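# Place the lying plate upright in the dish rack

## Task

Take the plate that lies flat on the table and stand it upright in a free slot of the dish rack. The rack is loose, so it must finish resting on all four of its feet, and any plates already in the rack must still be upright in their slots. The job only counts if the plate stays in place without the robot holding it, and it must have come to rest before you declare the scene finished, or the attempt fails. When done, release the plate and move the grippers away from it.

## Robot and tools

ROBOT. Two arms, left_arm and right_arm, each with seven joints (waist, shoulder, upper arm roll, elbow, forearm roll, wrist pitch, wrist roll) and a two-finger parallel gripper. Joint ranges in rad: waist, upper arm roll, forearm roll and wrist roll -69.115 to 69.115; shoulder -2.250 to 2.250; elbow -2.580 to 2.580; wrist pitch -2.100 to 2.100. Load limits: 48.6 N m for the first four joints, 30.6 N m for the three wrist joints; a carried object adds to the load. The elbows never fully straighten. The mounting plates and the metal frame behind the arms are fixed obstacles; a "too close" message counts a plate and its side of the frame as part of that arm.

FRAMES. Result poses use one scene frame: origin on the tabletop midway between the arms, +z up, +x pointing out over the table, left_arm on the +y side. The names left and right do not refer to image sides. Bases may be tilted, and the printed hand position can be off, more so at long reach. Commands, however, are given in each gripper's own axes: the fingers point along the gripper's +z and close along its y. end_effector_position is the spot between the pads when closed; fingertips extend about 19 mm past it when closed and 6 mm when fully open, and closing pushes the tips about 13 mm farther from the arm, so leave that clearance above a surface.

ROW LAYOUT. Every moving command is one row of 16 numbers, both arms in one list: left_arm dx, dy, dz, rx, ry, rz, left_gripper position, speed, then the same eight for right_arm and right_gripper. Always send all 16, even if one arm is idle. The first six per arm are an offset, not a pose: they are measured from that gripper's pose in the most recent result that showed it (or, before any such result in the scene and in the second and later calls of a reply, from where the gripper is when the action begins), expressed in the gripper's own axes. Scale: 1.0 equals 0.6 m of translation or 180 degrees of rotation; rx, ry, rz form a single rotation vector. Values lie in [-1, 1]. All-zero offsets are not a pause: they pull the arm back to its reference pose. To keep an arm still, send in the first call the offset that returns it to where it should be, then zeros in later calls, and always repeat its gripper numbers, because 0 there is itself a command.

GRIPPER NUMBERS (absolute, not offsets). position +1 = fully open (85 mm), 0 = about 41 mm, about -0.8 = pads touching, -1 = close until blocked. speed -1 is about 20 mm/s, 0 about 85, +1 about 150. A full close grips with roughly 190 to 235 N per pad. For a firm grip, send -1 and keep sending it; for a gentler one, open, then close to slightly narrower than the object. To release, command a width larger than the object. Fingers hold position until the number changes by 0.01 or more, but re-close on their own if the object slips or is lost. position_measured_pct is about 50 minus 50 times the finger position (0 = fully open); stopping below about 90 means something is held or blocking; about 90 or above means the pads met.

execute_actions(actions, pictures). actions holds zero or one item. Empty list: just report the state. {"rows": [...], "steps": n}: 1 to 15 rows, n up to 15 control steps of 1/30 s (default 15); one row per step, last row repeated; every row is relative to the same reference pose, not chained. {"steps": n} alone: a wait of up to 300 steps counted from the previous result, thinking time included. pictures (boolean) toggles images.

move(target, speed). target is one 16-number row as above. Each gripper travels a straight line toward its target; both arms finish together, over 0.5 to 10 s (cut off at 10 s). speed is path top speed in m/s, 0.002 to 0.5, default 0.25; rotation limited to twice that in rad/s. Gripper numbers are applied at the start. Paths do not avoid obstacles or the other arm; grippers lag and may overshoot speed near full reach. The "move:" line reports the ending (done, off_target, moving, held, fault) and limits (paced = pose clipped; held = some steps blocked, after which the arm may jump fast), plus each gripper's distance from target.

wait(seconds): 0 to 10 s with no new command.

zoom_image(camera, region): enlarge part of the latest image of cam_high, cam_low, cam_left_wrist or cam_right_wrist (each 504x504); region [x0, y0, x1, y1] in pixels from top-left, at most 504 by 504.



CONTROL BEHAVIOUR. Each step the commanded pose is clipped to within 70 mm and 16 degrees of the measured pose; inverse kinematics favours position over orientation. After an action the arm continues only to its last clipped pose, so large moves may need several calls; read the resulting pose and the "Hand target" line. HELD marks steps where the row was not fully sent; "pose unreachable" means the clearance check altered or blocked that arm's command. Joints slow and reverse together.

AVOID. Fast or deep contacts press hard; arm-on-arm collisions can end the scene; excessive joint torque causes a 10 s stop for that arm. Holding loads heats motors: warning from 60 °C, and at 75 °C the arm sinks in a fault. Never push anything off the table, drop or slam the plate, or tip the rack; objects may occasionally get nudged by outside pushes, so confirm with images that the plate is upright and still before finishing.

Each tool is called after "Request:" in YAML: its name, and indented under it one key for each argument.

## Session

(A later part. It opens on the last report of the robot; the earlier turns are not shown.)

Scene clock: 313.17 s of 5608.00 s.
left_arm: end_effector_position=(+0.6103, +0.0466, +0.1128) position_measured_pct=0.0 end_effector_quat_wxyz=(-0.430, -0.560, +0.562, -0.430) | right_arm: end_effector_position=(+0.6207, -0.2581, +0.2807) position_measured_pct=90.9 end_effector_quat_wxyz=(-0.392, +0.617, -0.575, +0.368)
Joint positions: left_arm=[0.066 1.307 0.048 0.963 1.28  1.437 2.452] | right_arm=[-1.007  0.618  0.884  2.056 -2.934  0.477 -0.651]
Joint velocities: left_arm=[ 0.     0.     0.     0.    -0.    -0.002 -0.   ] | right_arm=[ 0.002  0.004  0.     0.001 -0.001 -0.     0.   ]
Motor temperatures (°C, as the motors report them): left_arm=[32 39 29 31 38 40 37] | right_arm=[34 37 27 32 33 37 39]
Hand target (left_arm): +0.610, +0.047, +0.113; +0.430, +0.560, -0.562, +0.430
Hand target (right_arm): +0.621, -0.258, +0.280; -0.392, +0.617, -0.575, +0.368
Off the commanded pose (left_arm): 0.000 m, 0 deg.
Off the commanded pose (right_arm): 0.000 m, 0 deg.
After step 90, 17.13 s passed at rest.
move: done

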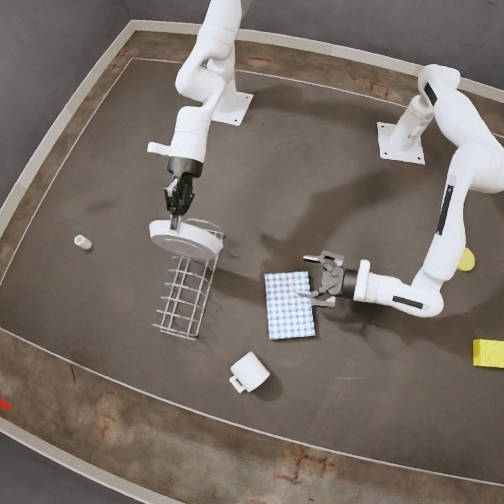

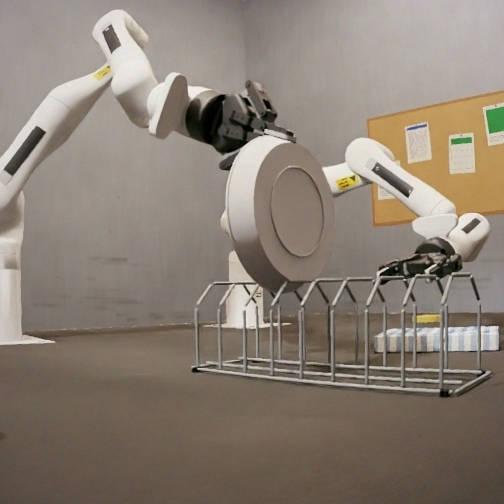

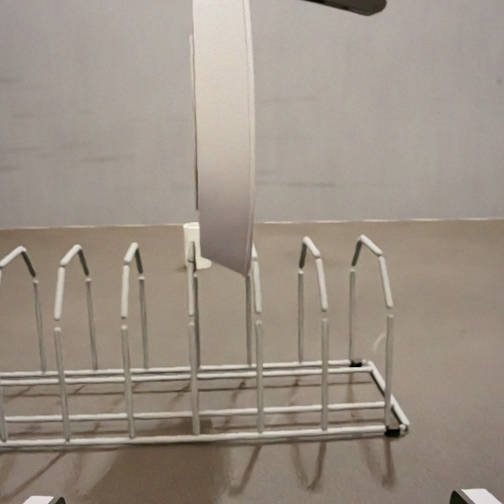

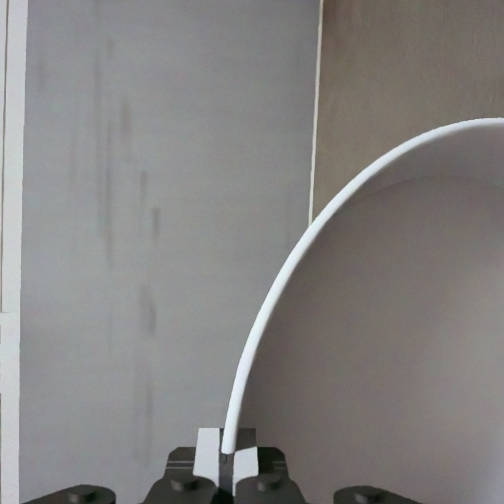

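Request:
move:
  target: [0,0,0,0,0,0,1,0,0,0.0748,0.0367,0,0,0,-1,-0.5]
  speed: 0.04

Scene clock: 320.47 s of 5608.00 s.
left_arm: end_effector_position=(+0.6103, +0.0466, +0.1128) position_measured_pct=0.0 end_effector_quat_wxyz=(-0.430, -0.560, +0.562, -0.430) | right_arm: end_effector_position=(+0.6217, -0.2582, +0.2310) position_measured_pct=90.9 end_effector_quat_wxyz=(-0.392, +0.617, -0.575, +0.368)
Joint positions: left_arm=[0.066 1.307 0.048 0.963 1.28  1.437 2.452] | right_arm=[-0.969  0.748  0.85   2.096 -2.992  0.624 -0.671]
Joint velocities: left_arm=[ 0.     0.    -0.    -0.001 -0.     0.001  0.   ] | right_arm=[ 0.002  0.005 -0.001 -0.    -0.     0.001  0.001]
Motor temperatures (°C, as the motors report them): left_arm=[32 39 29 31 38 40 37] | right_arm=[34 37 27 32 33 37 39]
Hand target (left_arm): +0.610, +0.047, +0.113; +0.430, +0.560, -0.562, +0.430
Hand target (right_arm): +0.622, -0.258, +0.231; -0.392, +0.617, -0.575, +0.368
Off the commanded pose (left_arm): 0.000 m, 0 deg.
Off the commanded pose (right_arm): 0.000 m, 0 deg.
After step 90, 2.83 s passed at rest.
move: done

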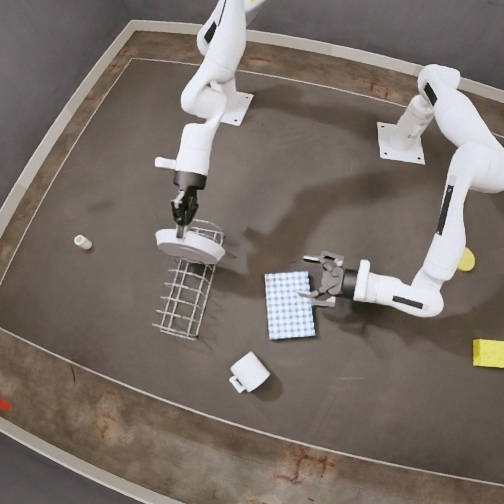

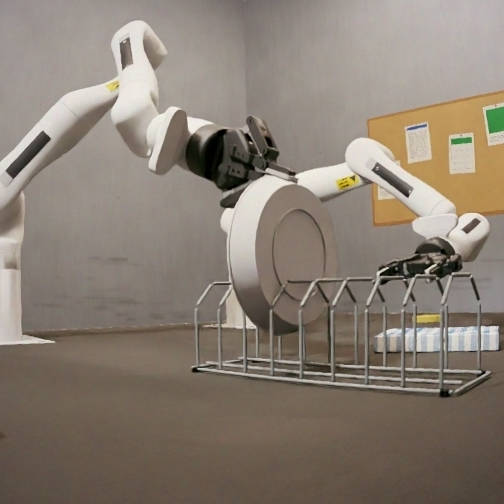

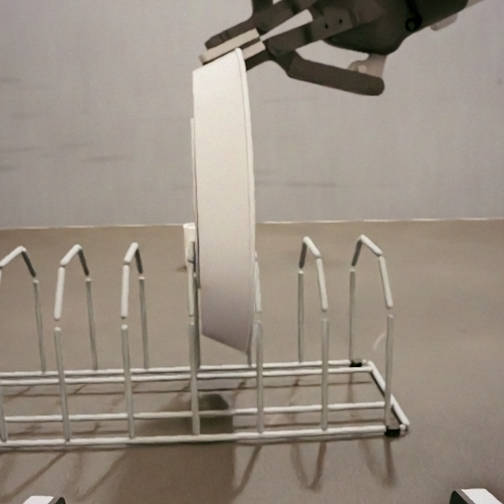

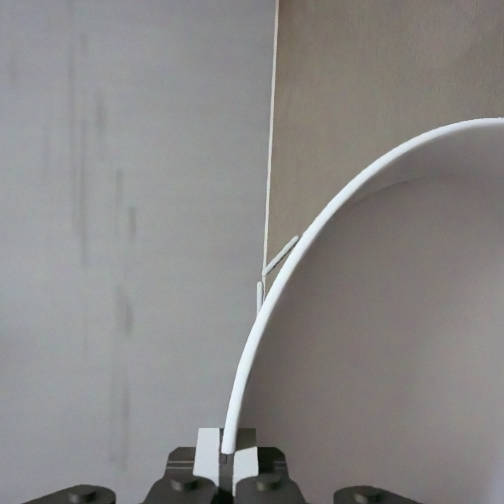

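Request:
move:
  target: [0,0,0,0,0,0,1,0,0,0.0513,0.0241,0,0,0,-1,-0.5]
  speed: 0.03

Scene clock: 328.93 s of 5608.00 s.
left_arm: end_effector_position=(+0.6103, +0.0466, +0.1128) position_measured_pct=0.0 end_effector_quat_wxyz=(-0.430, -0.560, +0.562, -0.430) | right_arm: end_effector_position=(+0.6216, -0.2583, +0.1970) position_measured_pct=90.9 end_effector_quat_wxyz=(-0.392, +0.617, -0.575, +0.368)
Joint positions: left_arm=[0.066 1.307 0.048 0.963 1.28  1.437 2.452] | right_arm=[-0.947  0.839  0.824  2.113 -3.037  0.715 -0.684]
Joint velocities: left_arm=[ 0.     0.    -0.    -0.     0.     0.002 -0.   ] | right_arm=[ 0.001  0.003 -0.    -0.    -0.001  0.001  0.001]
Motor temperatures (°C, as the motors report them): left_arm=[32 39 29 31 38 40 37] | right_arm=[34 37 27 32 33 37 39]
Hand target (left_arm): +0.610, +0.047, +0.113; +0.430, +0.560, -0.562, +0.430
Hand target (right_arm): +0.622, -0.258, +0.197; -0.392, +0.617, -0.575, +0.368
Off the commanded pose (left_arm): 0.000 m, 0 deg.
Off the commanded pose (right_arm): 0.000 m, 0 deg.
After step 90, 4.10 s passed at rest.
move: done

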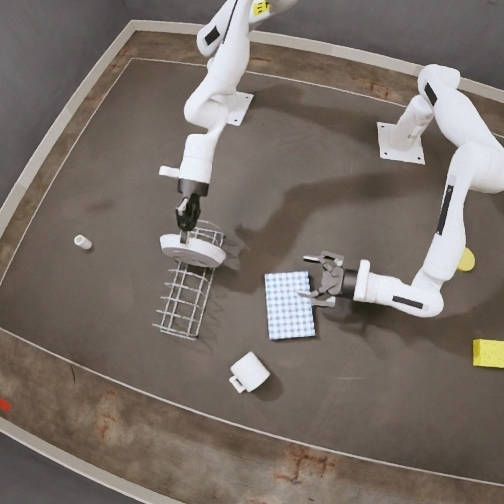

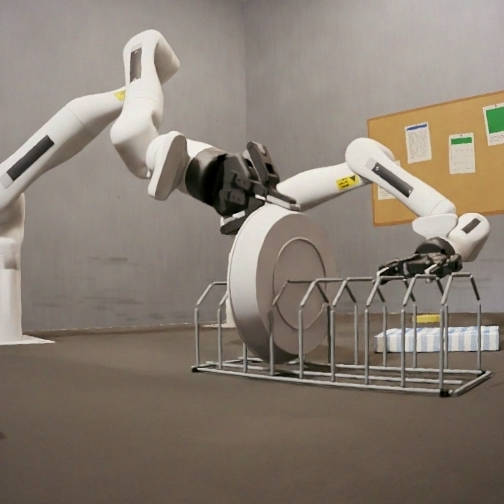

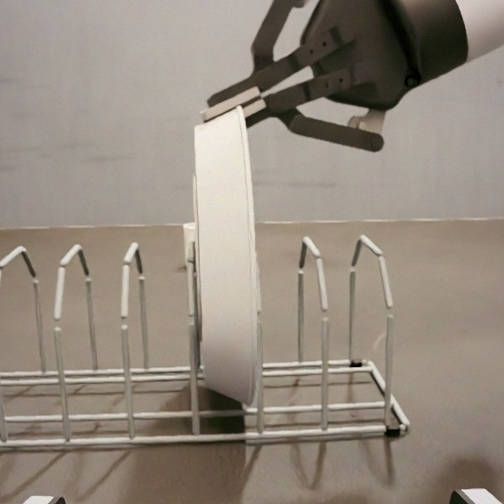

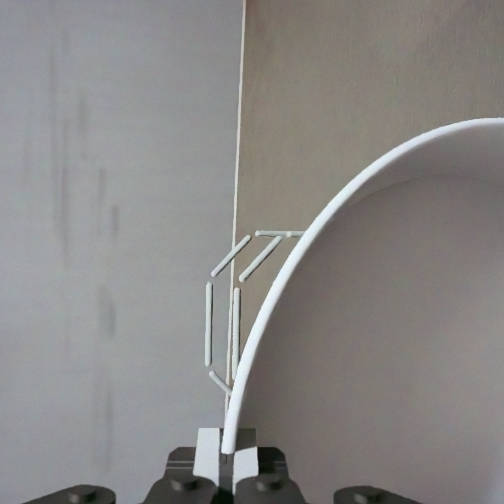

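Request:
zoom_image:
  camera: "cam_left_wrist"
  region: [160, 320, 300, 450]

Request:
zoom_image:
  camera: "cam_low"
  region: [190, 270, 370, 400]

Region (160, 320, 300, 450) of cam_left_wrist's 504x504 image, scaled by 3.600; it fills the top 468 rows of this view, and the rest is white.

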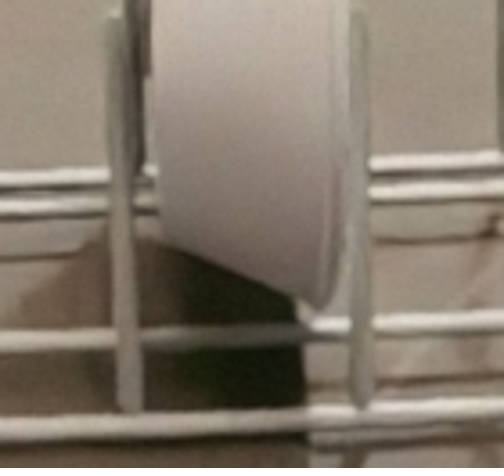

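Region (190, 270, 370, 400) of cam_low's 504x504 image, scaled by 2.800, with more detail than that image has.

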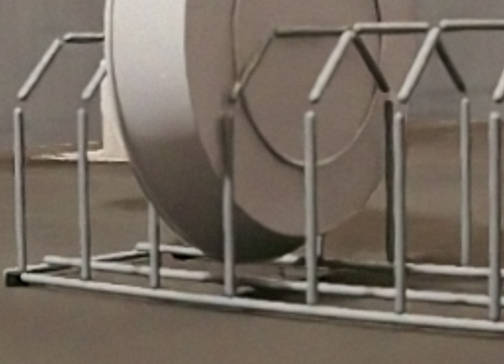

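Request:
move:
  target: [0,0,0,0,0,0,1,0,0,0.0045,0.0021,0,0,0,-1,-0.5]
  speed: 0.01

Request:
move:
  target: [0,0,0,0,0,0,1,0,0,0,0,0,0,0,-0.4,-0.8]
  speed: 0.01

Scene clock: 337.93 s of 5608.00 s.
left_arm: end_effector_position=(+0.6103, +0.0466, +0.1128) position_measured_pct=0.0 end_effector_quat_wxyz=(-0.430, -0.560, +0.562, -0.430) | right_arm: end_effector_position=(+0.6215, -0.2584, +0.1939) position_measured_pct=90.9 end_effector_quat_wxyz=(-0.392, +0.617, -0.575, +0.368)
Joint positions: left_arm=[0.066 1.307 0.048 0.963 1.28  1.437 2.452] | right_arm=[-0.946  0.847  0.821  2.115 -3.041  0.723 -0.686]
Joint velocities: left_arm=[-0.001 -0.001  0.     0.    -0.    -0.001 -0.   ] | right_arm=[-0.     0.001 -0.     0.     0.     0.     0.   ]
Motor temperatures (°C, as the motors report them): left_arm=[32 40 29 31 38 40 37] | right_arm=[34 37 27 32 33 37 39]
Hand target (left_arm): +0.610, +0.047, +0.113; +0.430, +0.560, -0.562, +0.430
Hand target (right_arm): +0.622, -0.258, +0.194; -0.392, +0.617, -0.575, +0.368
Off the commanded pose (left_arm): 0.000 m, 0 deg.
Off the commanded pose (right_arm): 0.000 m, 0 deg.
After step 90, 5.30 s passed at rest.
move: done

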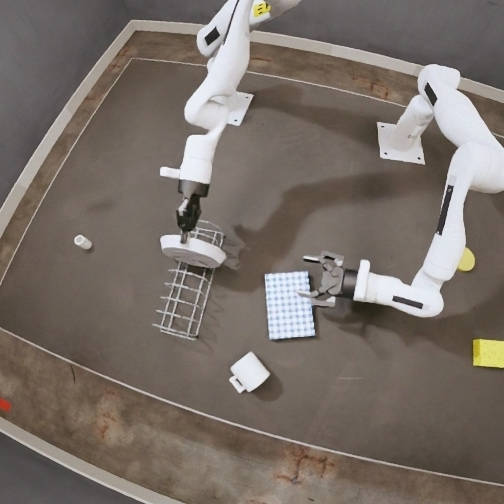

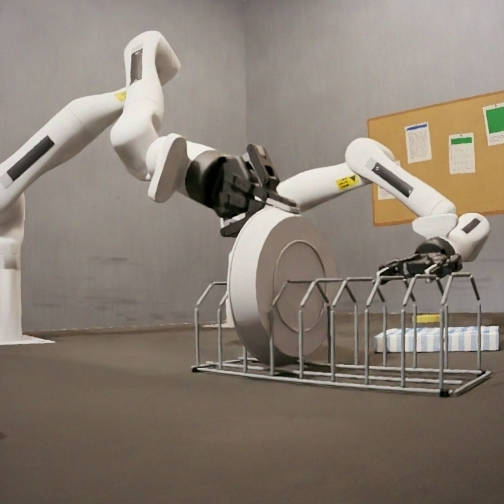

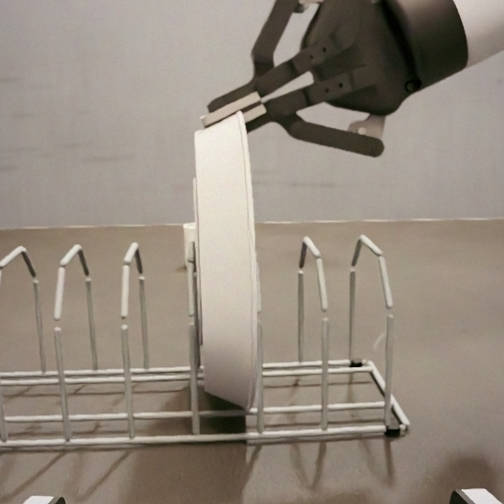

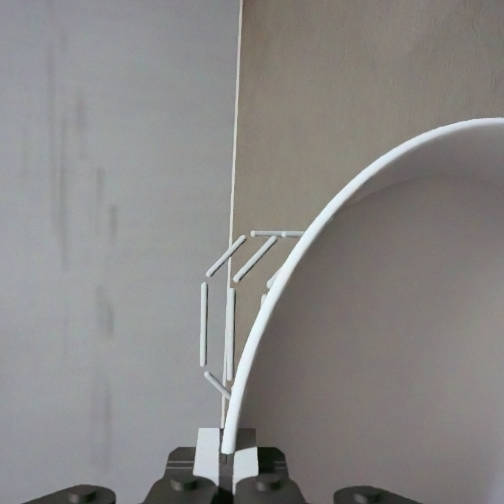

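Scene clock: 338.87 s of 5608.00 s.
left_arm: end_effector_position=(+0.6103, +0.0466, +0.1128) position_measured_pct=0.0 end_effector_quat_wxyz=(-0.430, -0.560, +0.562, -0.430) | right_arm: end_effector_position=(+0.6215, -0.2584, +0.1939) position_measured_pct=69.8 end_effector_quat_wxyz=(-0.392, +0.617, -0.575, +0.368)
Joint positions: left_arm=[0.066 1.307 0.048 0.963 1.28  1.437 2.452] | right_arm=[-0.946  0.847  0.821  2.115 -3.041  0.723 -0.686]
Joint velocities: left_arm=[ 0.    -0.    -0.     0.    -0.    -0.001 -0.   ] | right_arm=[ 0.    -0.    -0.001  0.001 -0.    -0.001  0.   ]
Motor temperatures (°C, as the motors report them): left_arm=[32 40 29 31 38 40 37] | right_arm=[34 37 27 32 33 37 39]
Hand target (left_arm): +0.610, +0.047, +0.113; +0.430, +0.560, -0.562, +0.430
Hand target (right_arm): +0.621, -0.258, +0.194; -0.392, +0.617, -0.575, +0.368
Off the commanded pose (left_arm): 0.000 m, 0 deg.
Off the commanded pose (right_arm): 0.000 m, 0 deg.
move: done

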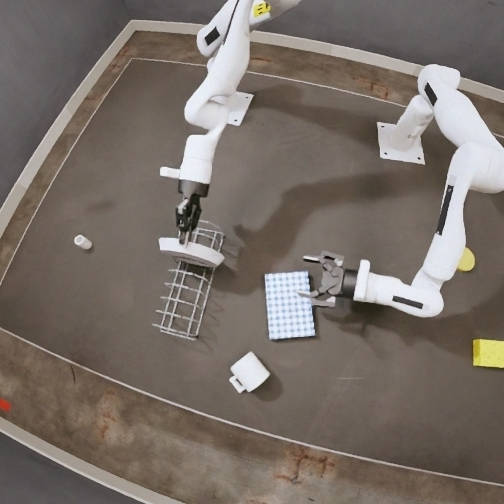

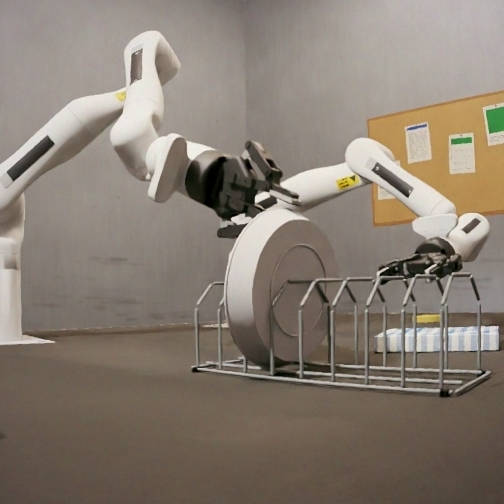

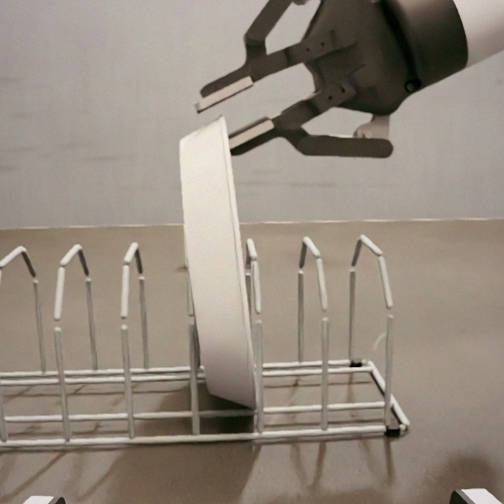

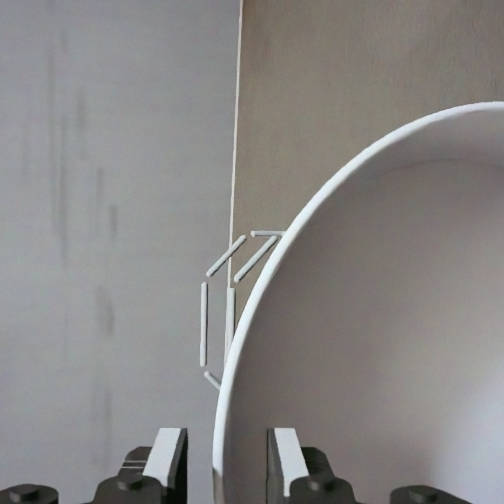

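Request:
move:
  target: [0,0,-0.1,0,0,0,1,0,0,0,-0.25,0,0,0,-0.4,-0.8]
  speed: 0.15

Scene clock: 345.00 s of 5608.00 s.
left_arm: end_effector_position=(+0.6103, +0.1044, +0.1286) position_measured_pct=0.0 end_effector_quat_wxyz=(-0.430, -0.560, +0.562, -0.430) | right_arm: end_effector_position=(+0.4859, -0.2676, +0.2573) position_measured_pct=69.8 end_effector_quat_wxyz=(-0.392, +0.617, -0.575, +0.368)
Joint positions: left_arm=[-0.014  1.288  0.027  0.946  1.241  1.524  2.464] | right_arm=[-1.297  0.533  1.029  2.479 -3.144  0.716 -0.496]
Joint velocities: left_arm=[ 0.    -0.    -0.    -0.001 -0.     0.    -0.   ] | right_arm=[-0.004 -0.003 -0.    -0.    -0.     0.     0.001]
Motor temperatures (°C, as the motors report them): left_arm=[32 40 29 31 38 40 37] | right_arm=[34 37 27 32 33 37 39]
Hand target (left_arm): +0.610, +0.104, +0.129; +0.430, +0.560, -0.562, +0.430
Hand target (right_arm): +0.486, -0.267, +0.257; -0.392, +0.617, -0.575, +0.368
Off the commanded pose (left_arm): 0.000 m, 0 deg.
Off the commanded pose (right_arm): 0.000 m, 0 deg.
After step 90, 1.60 s passed at rest.
move: done

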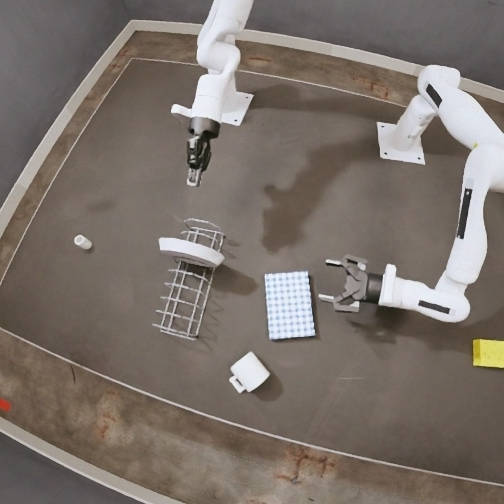

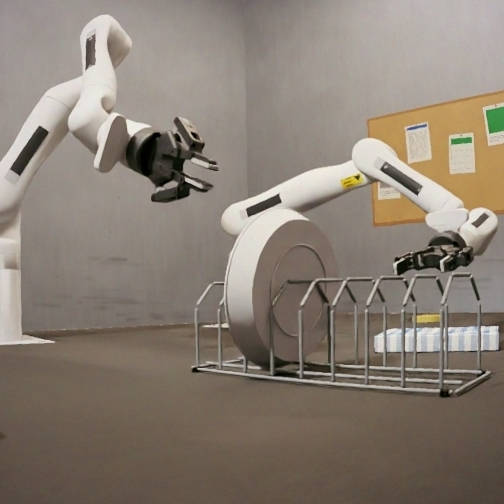

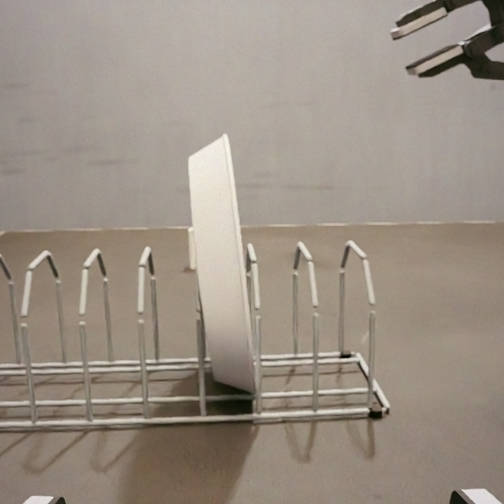

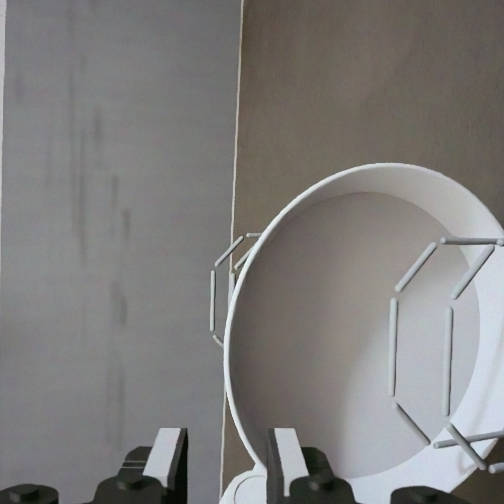

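Request:
wait:
  seconds: 1.5

Scene clock: 347.53 s of 5608.00 s.
left_arm: end_effector_position=(+0.6103, +0.1044, +0.1286) position_measured_pct=0.0 end_effector_quat_wxyz=(-0.430, -0.560, +0.562, -0.430) | right_arm: end_effector_position=(+0.4858, -0.2674, +0.2574) position_measured_pct=69.8 end_effector_quat_wxyz=(-0.392, +0.617, -0.575, +0.368)
Joint positions: left_arm=[-0.014  1.288  0.027  0.946  1.241  1.524  2.464] | right_arm=[-1.297  0.533  1.029  2.479 -3.144  0.716 -0.496]
Joint velocities: left_arm=[ 0.     0.    -0.    -0.    -0.    -0.001  0.   ] | right_arm=[ 0.     0.    -0.    -0.    -0.001 -0.     0.   ]
Motor temperatures (°C, as the motors report them): left_arm=[32 40 29 31 38 40 37] | right_arm=[34 37 27 32 33 37 39]
Hand target (left_arm): +0.610, +0.104, +0.129; +0.430, +0.560, -0.562, +0.430
Hand target (right_arm): +0.486, -0.267, +0.257; -0.392, +0.617, -0.575, +0.368
Off the commanded pose (left_arm): 0.000 m, 0 deg.
Off the commanded pose (right_arm): 0.000 m, 0 deg.
Steps of this call (steps 1 to 76: nothing new was sent). Readings (end_effector_position | what the end effector reports):
1: left_arm (+0.6103, +0.1044, +0.1286) | right_arm (+0.4858, -0.2676, +0.2573) | left_arm position_measured_pct=0.0 | right_arm position_measured_pct=69.8
2: left_arm (+0.6103, +0.1044, +0.1286) | right_arm (+0.4858, -0.2675, +0.2573) | left_arm position_measured_pct=0.0 | right_arm position_measured_pct=69.8
4: left_arm (+0.6103, +0.1044, +0.1286) | right_arm (+0.4858, -0.2675, +0.2574) | left_arm position_measured_pct=0.0 | right_arm position_measured_pct=69.8
8: left_arm (+0.6103, +0.1044, +0.1286) | right_arm (+0.4858, -0.2674, +0.2574) | left_arm position_measured_pct=0.0 | right_arm position_measured_pct=69.8
76: the state above

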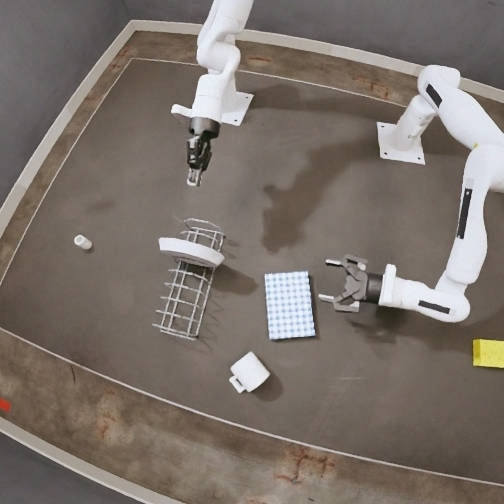

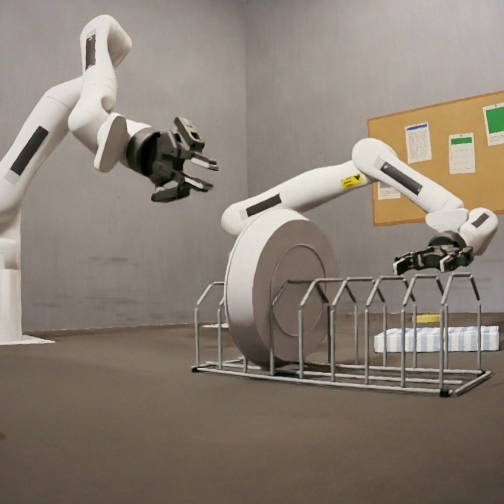

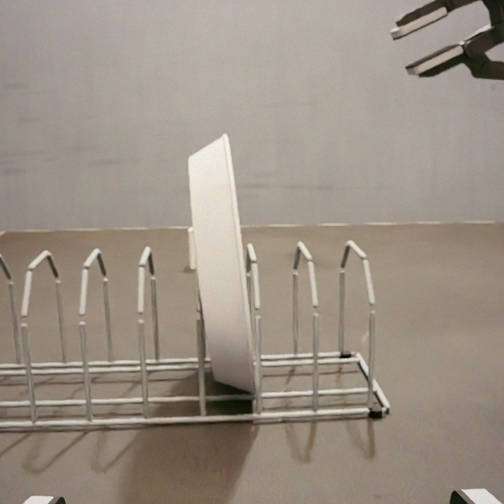

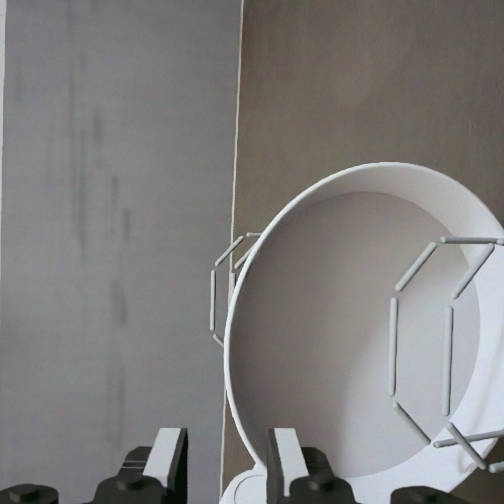

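The plate is standing still in the slot, and both arms are clear.

Request:
finished_scene:
  scene: 1

The scene is finished: the task was done.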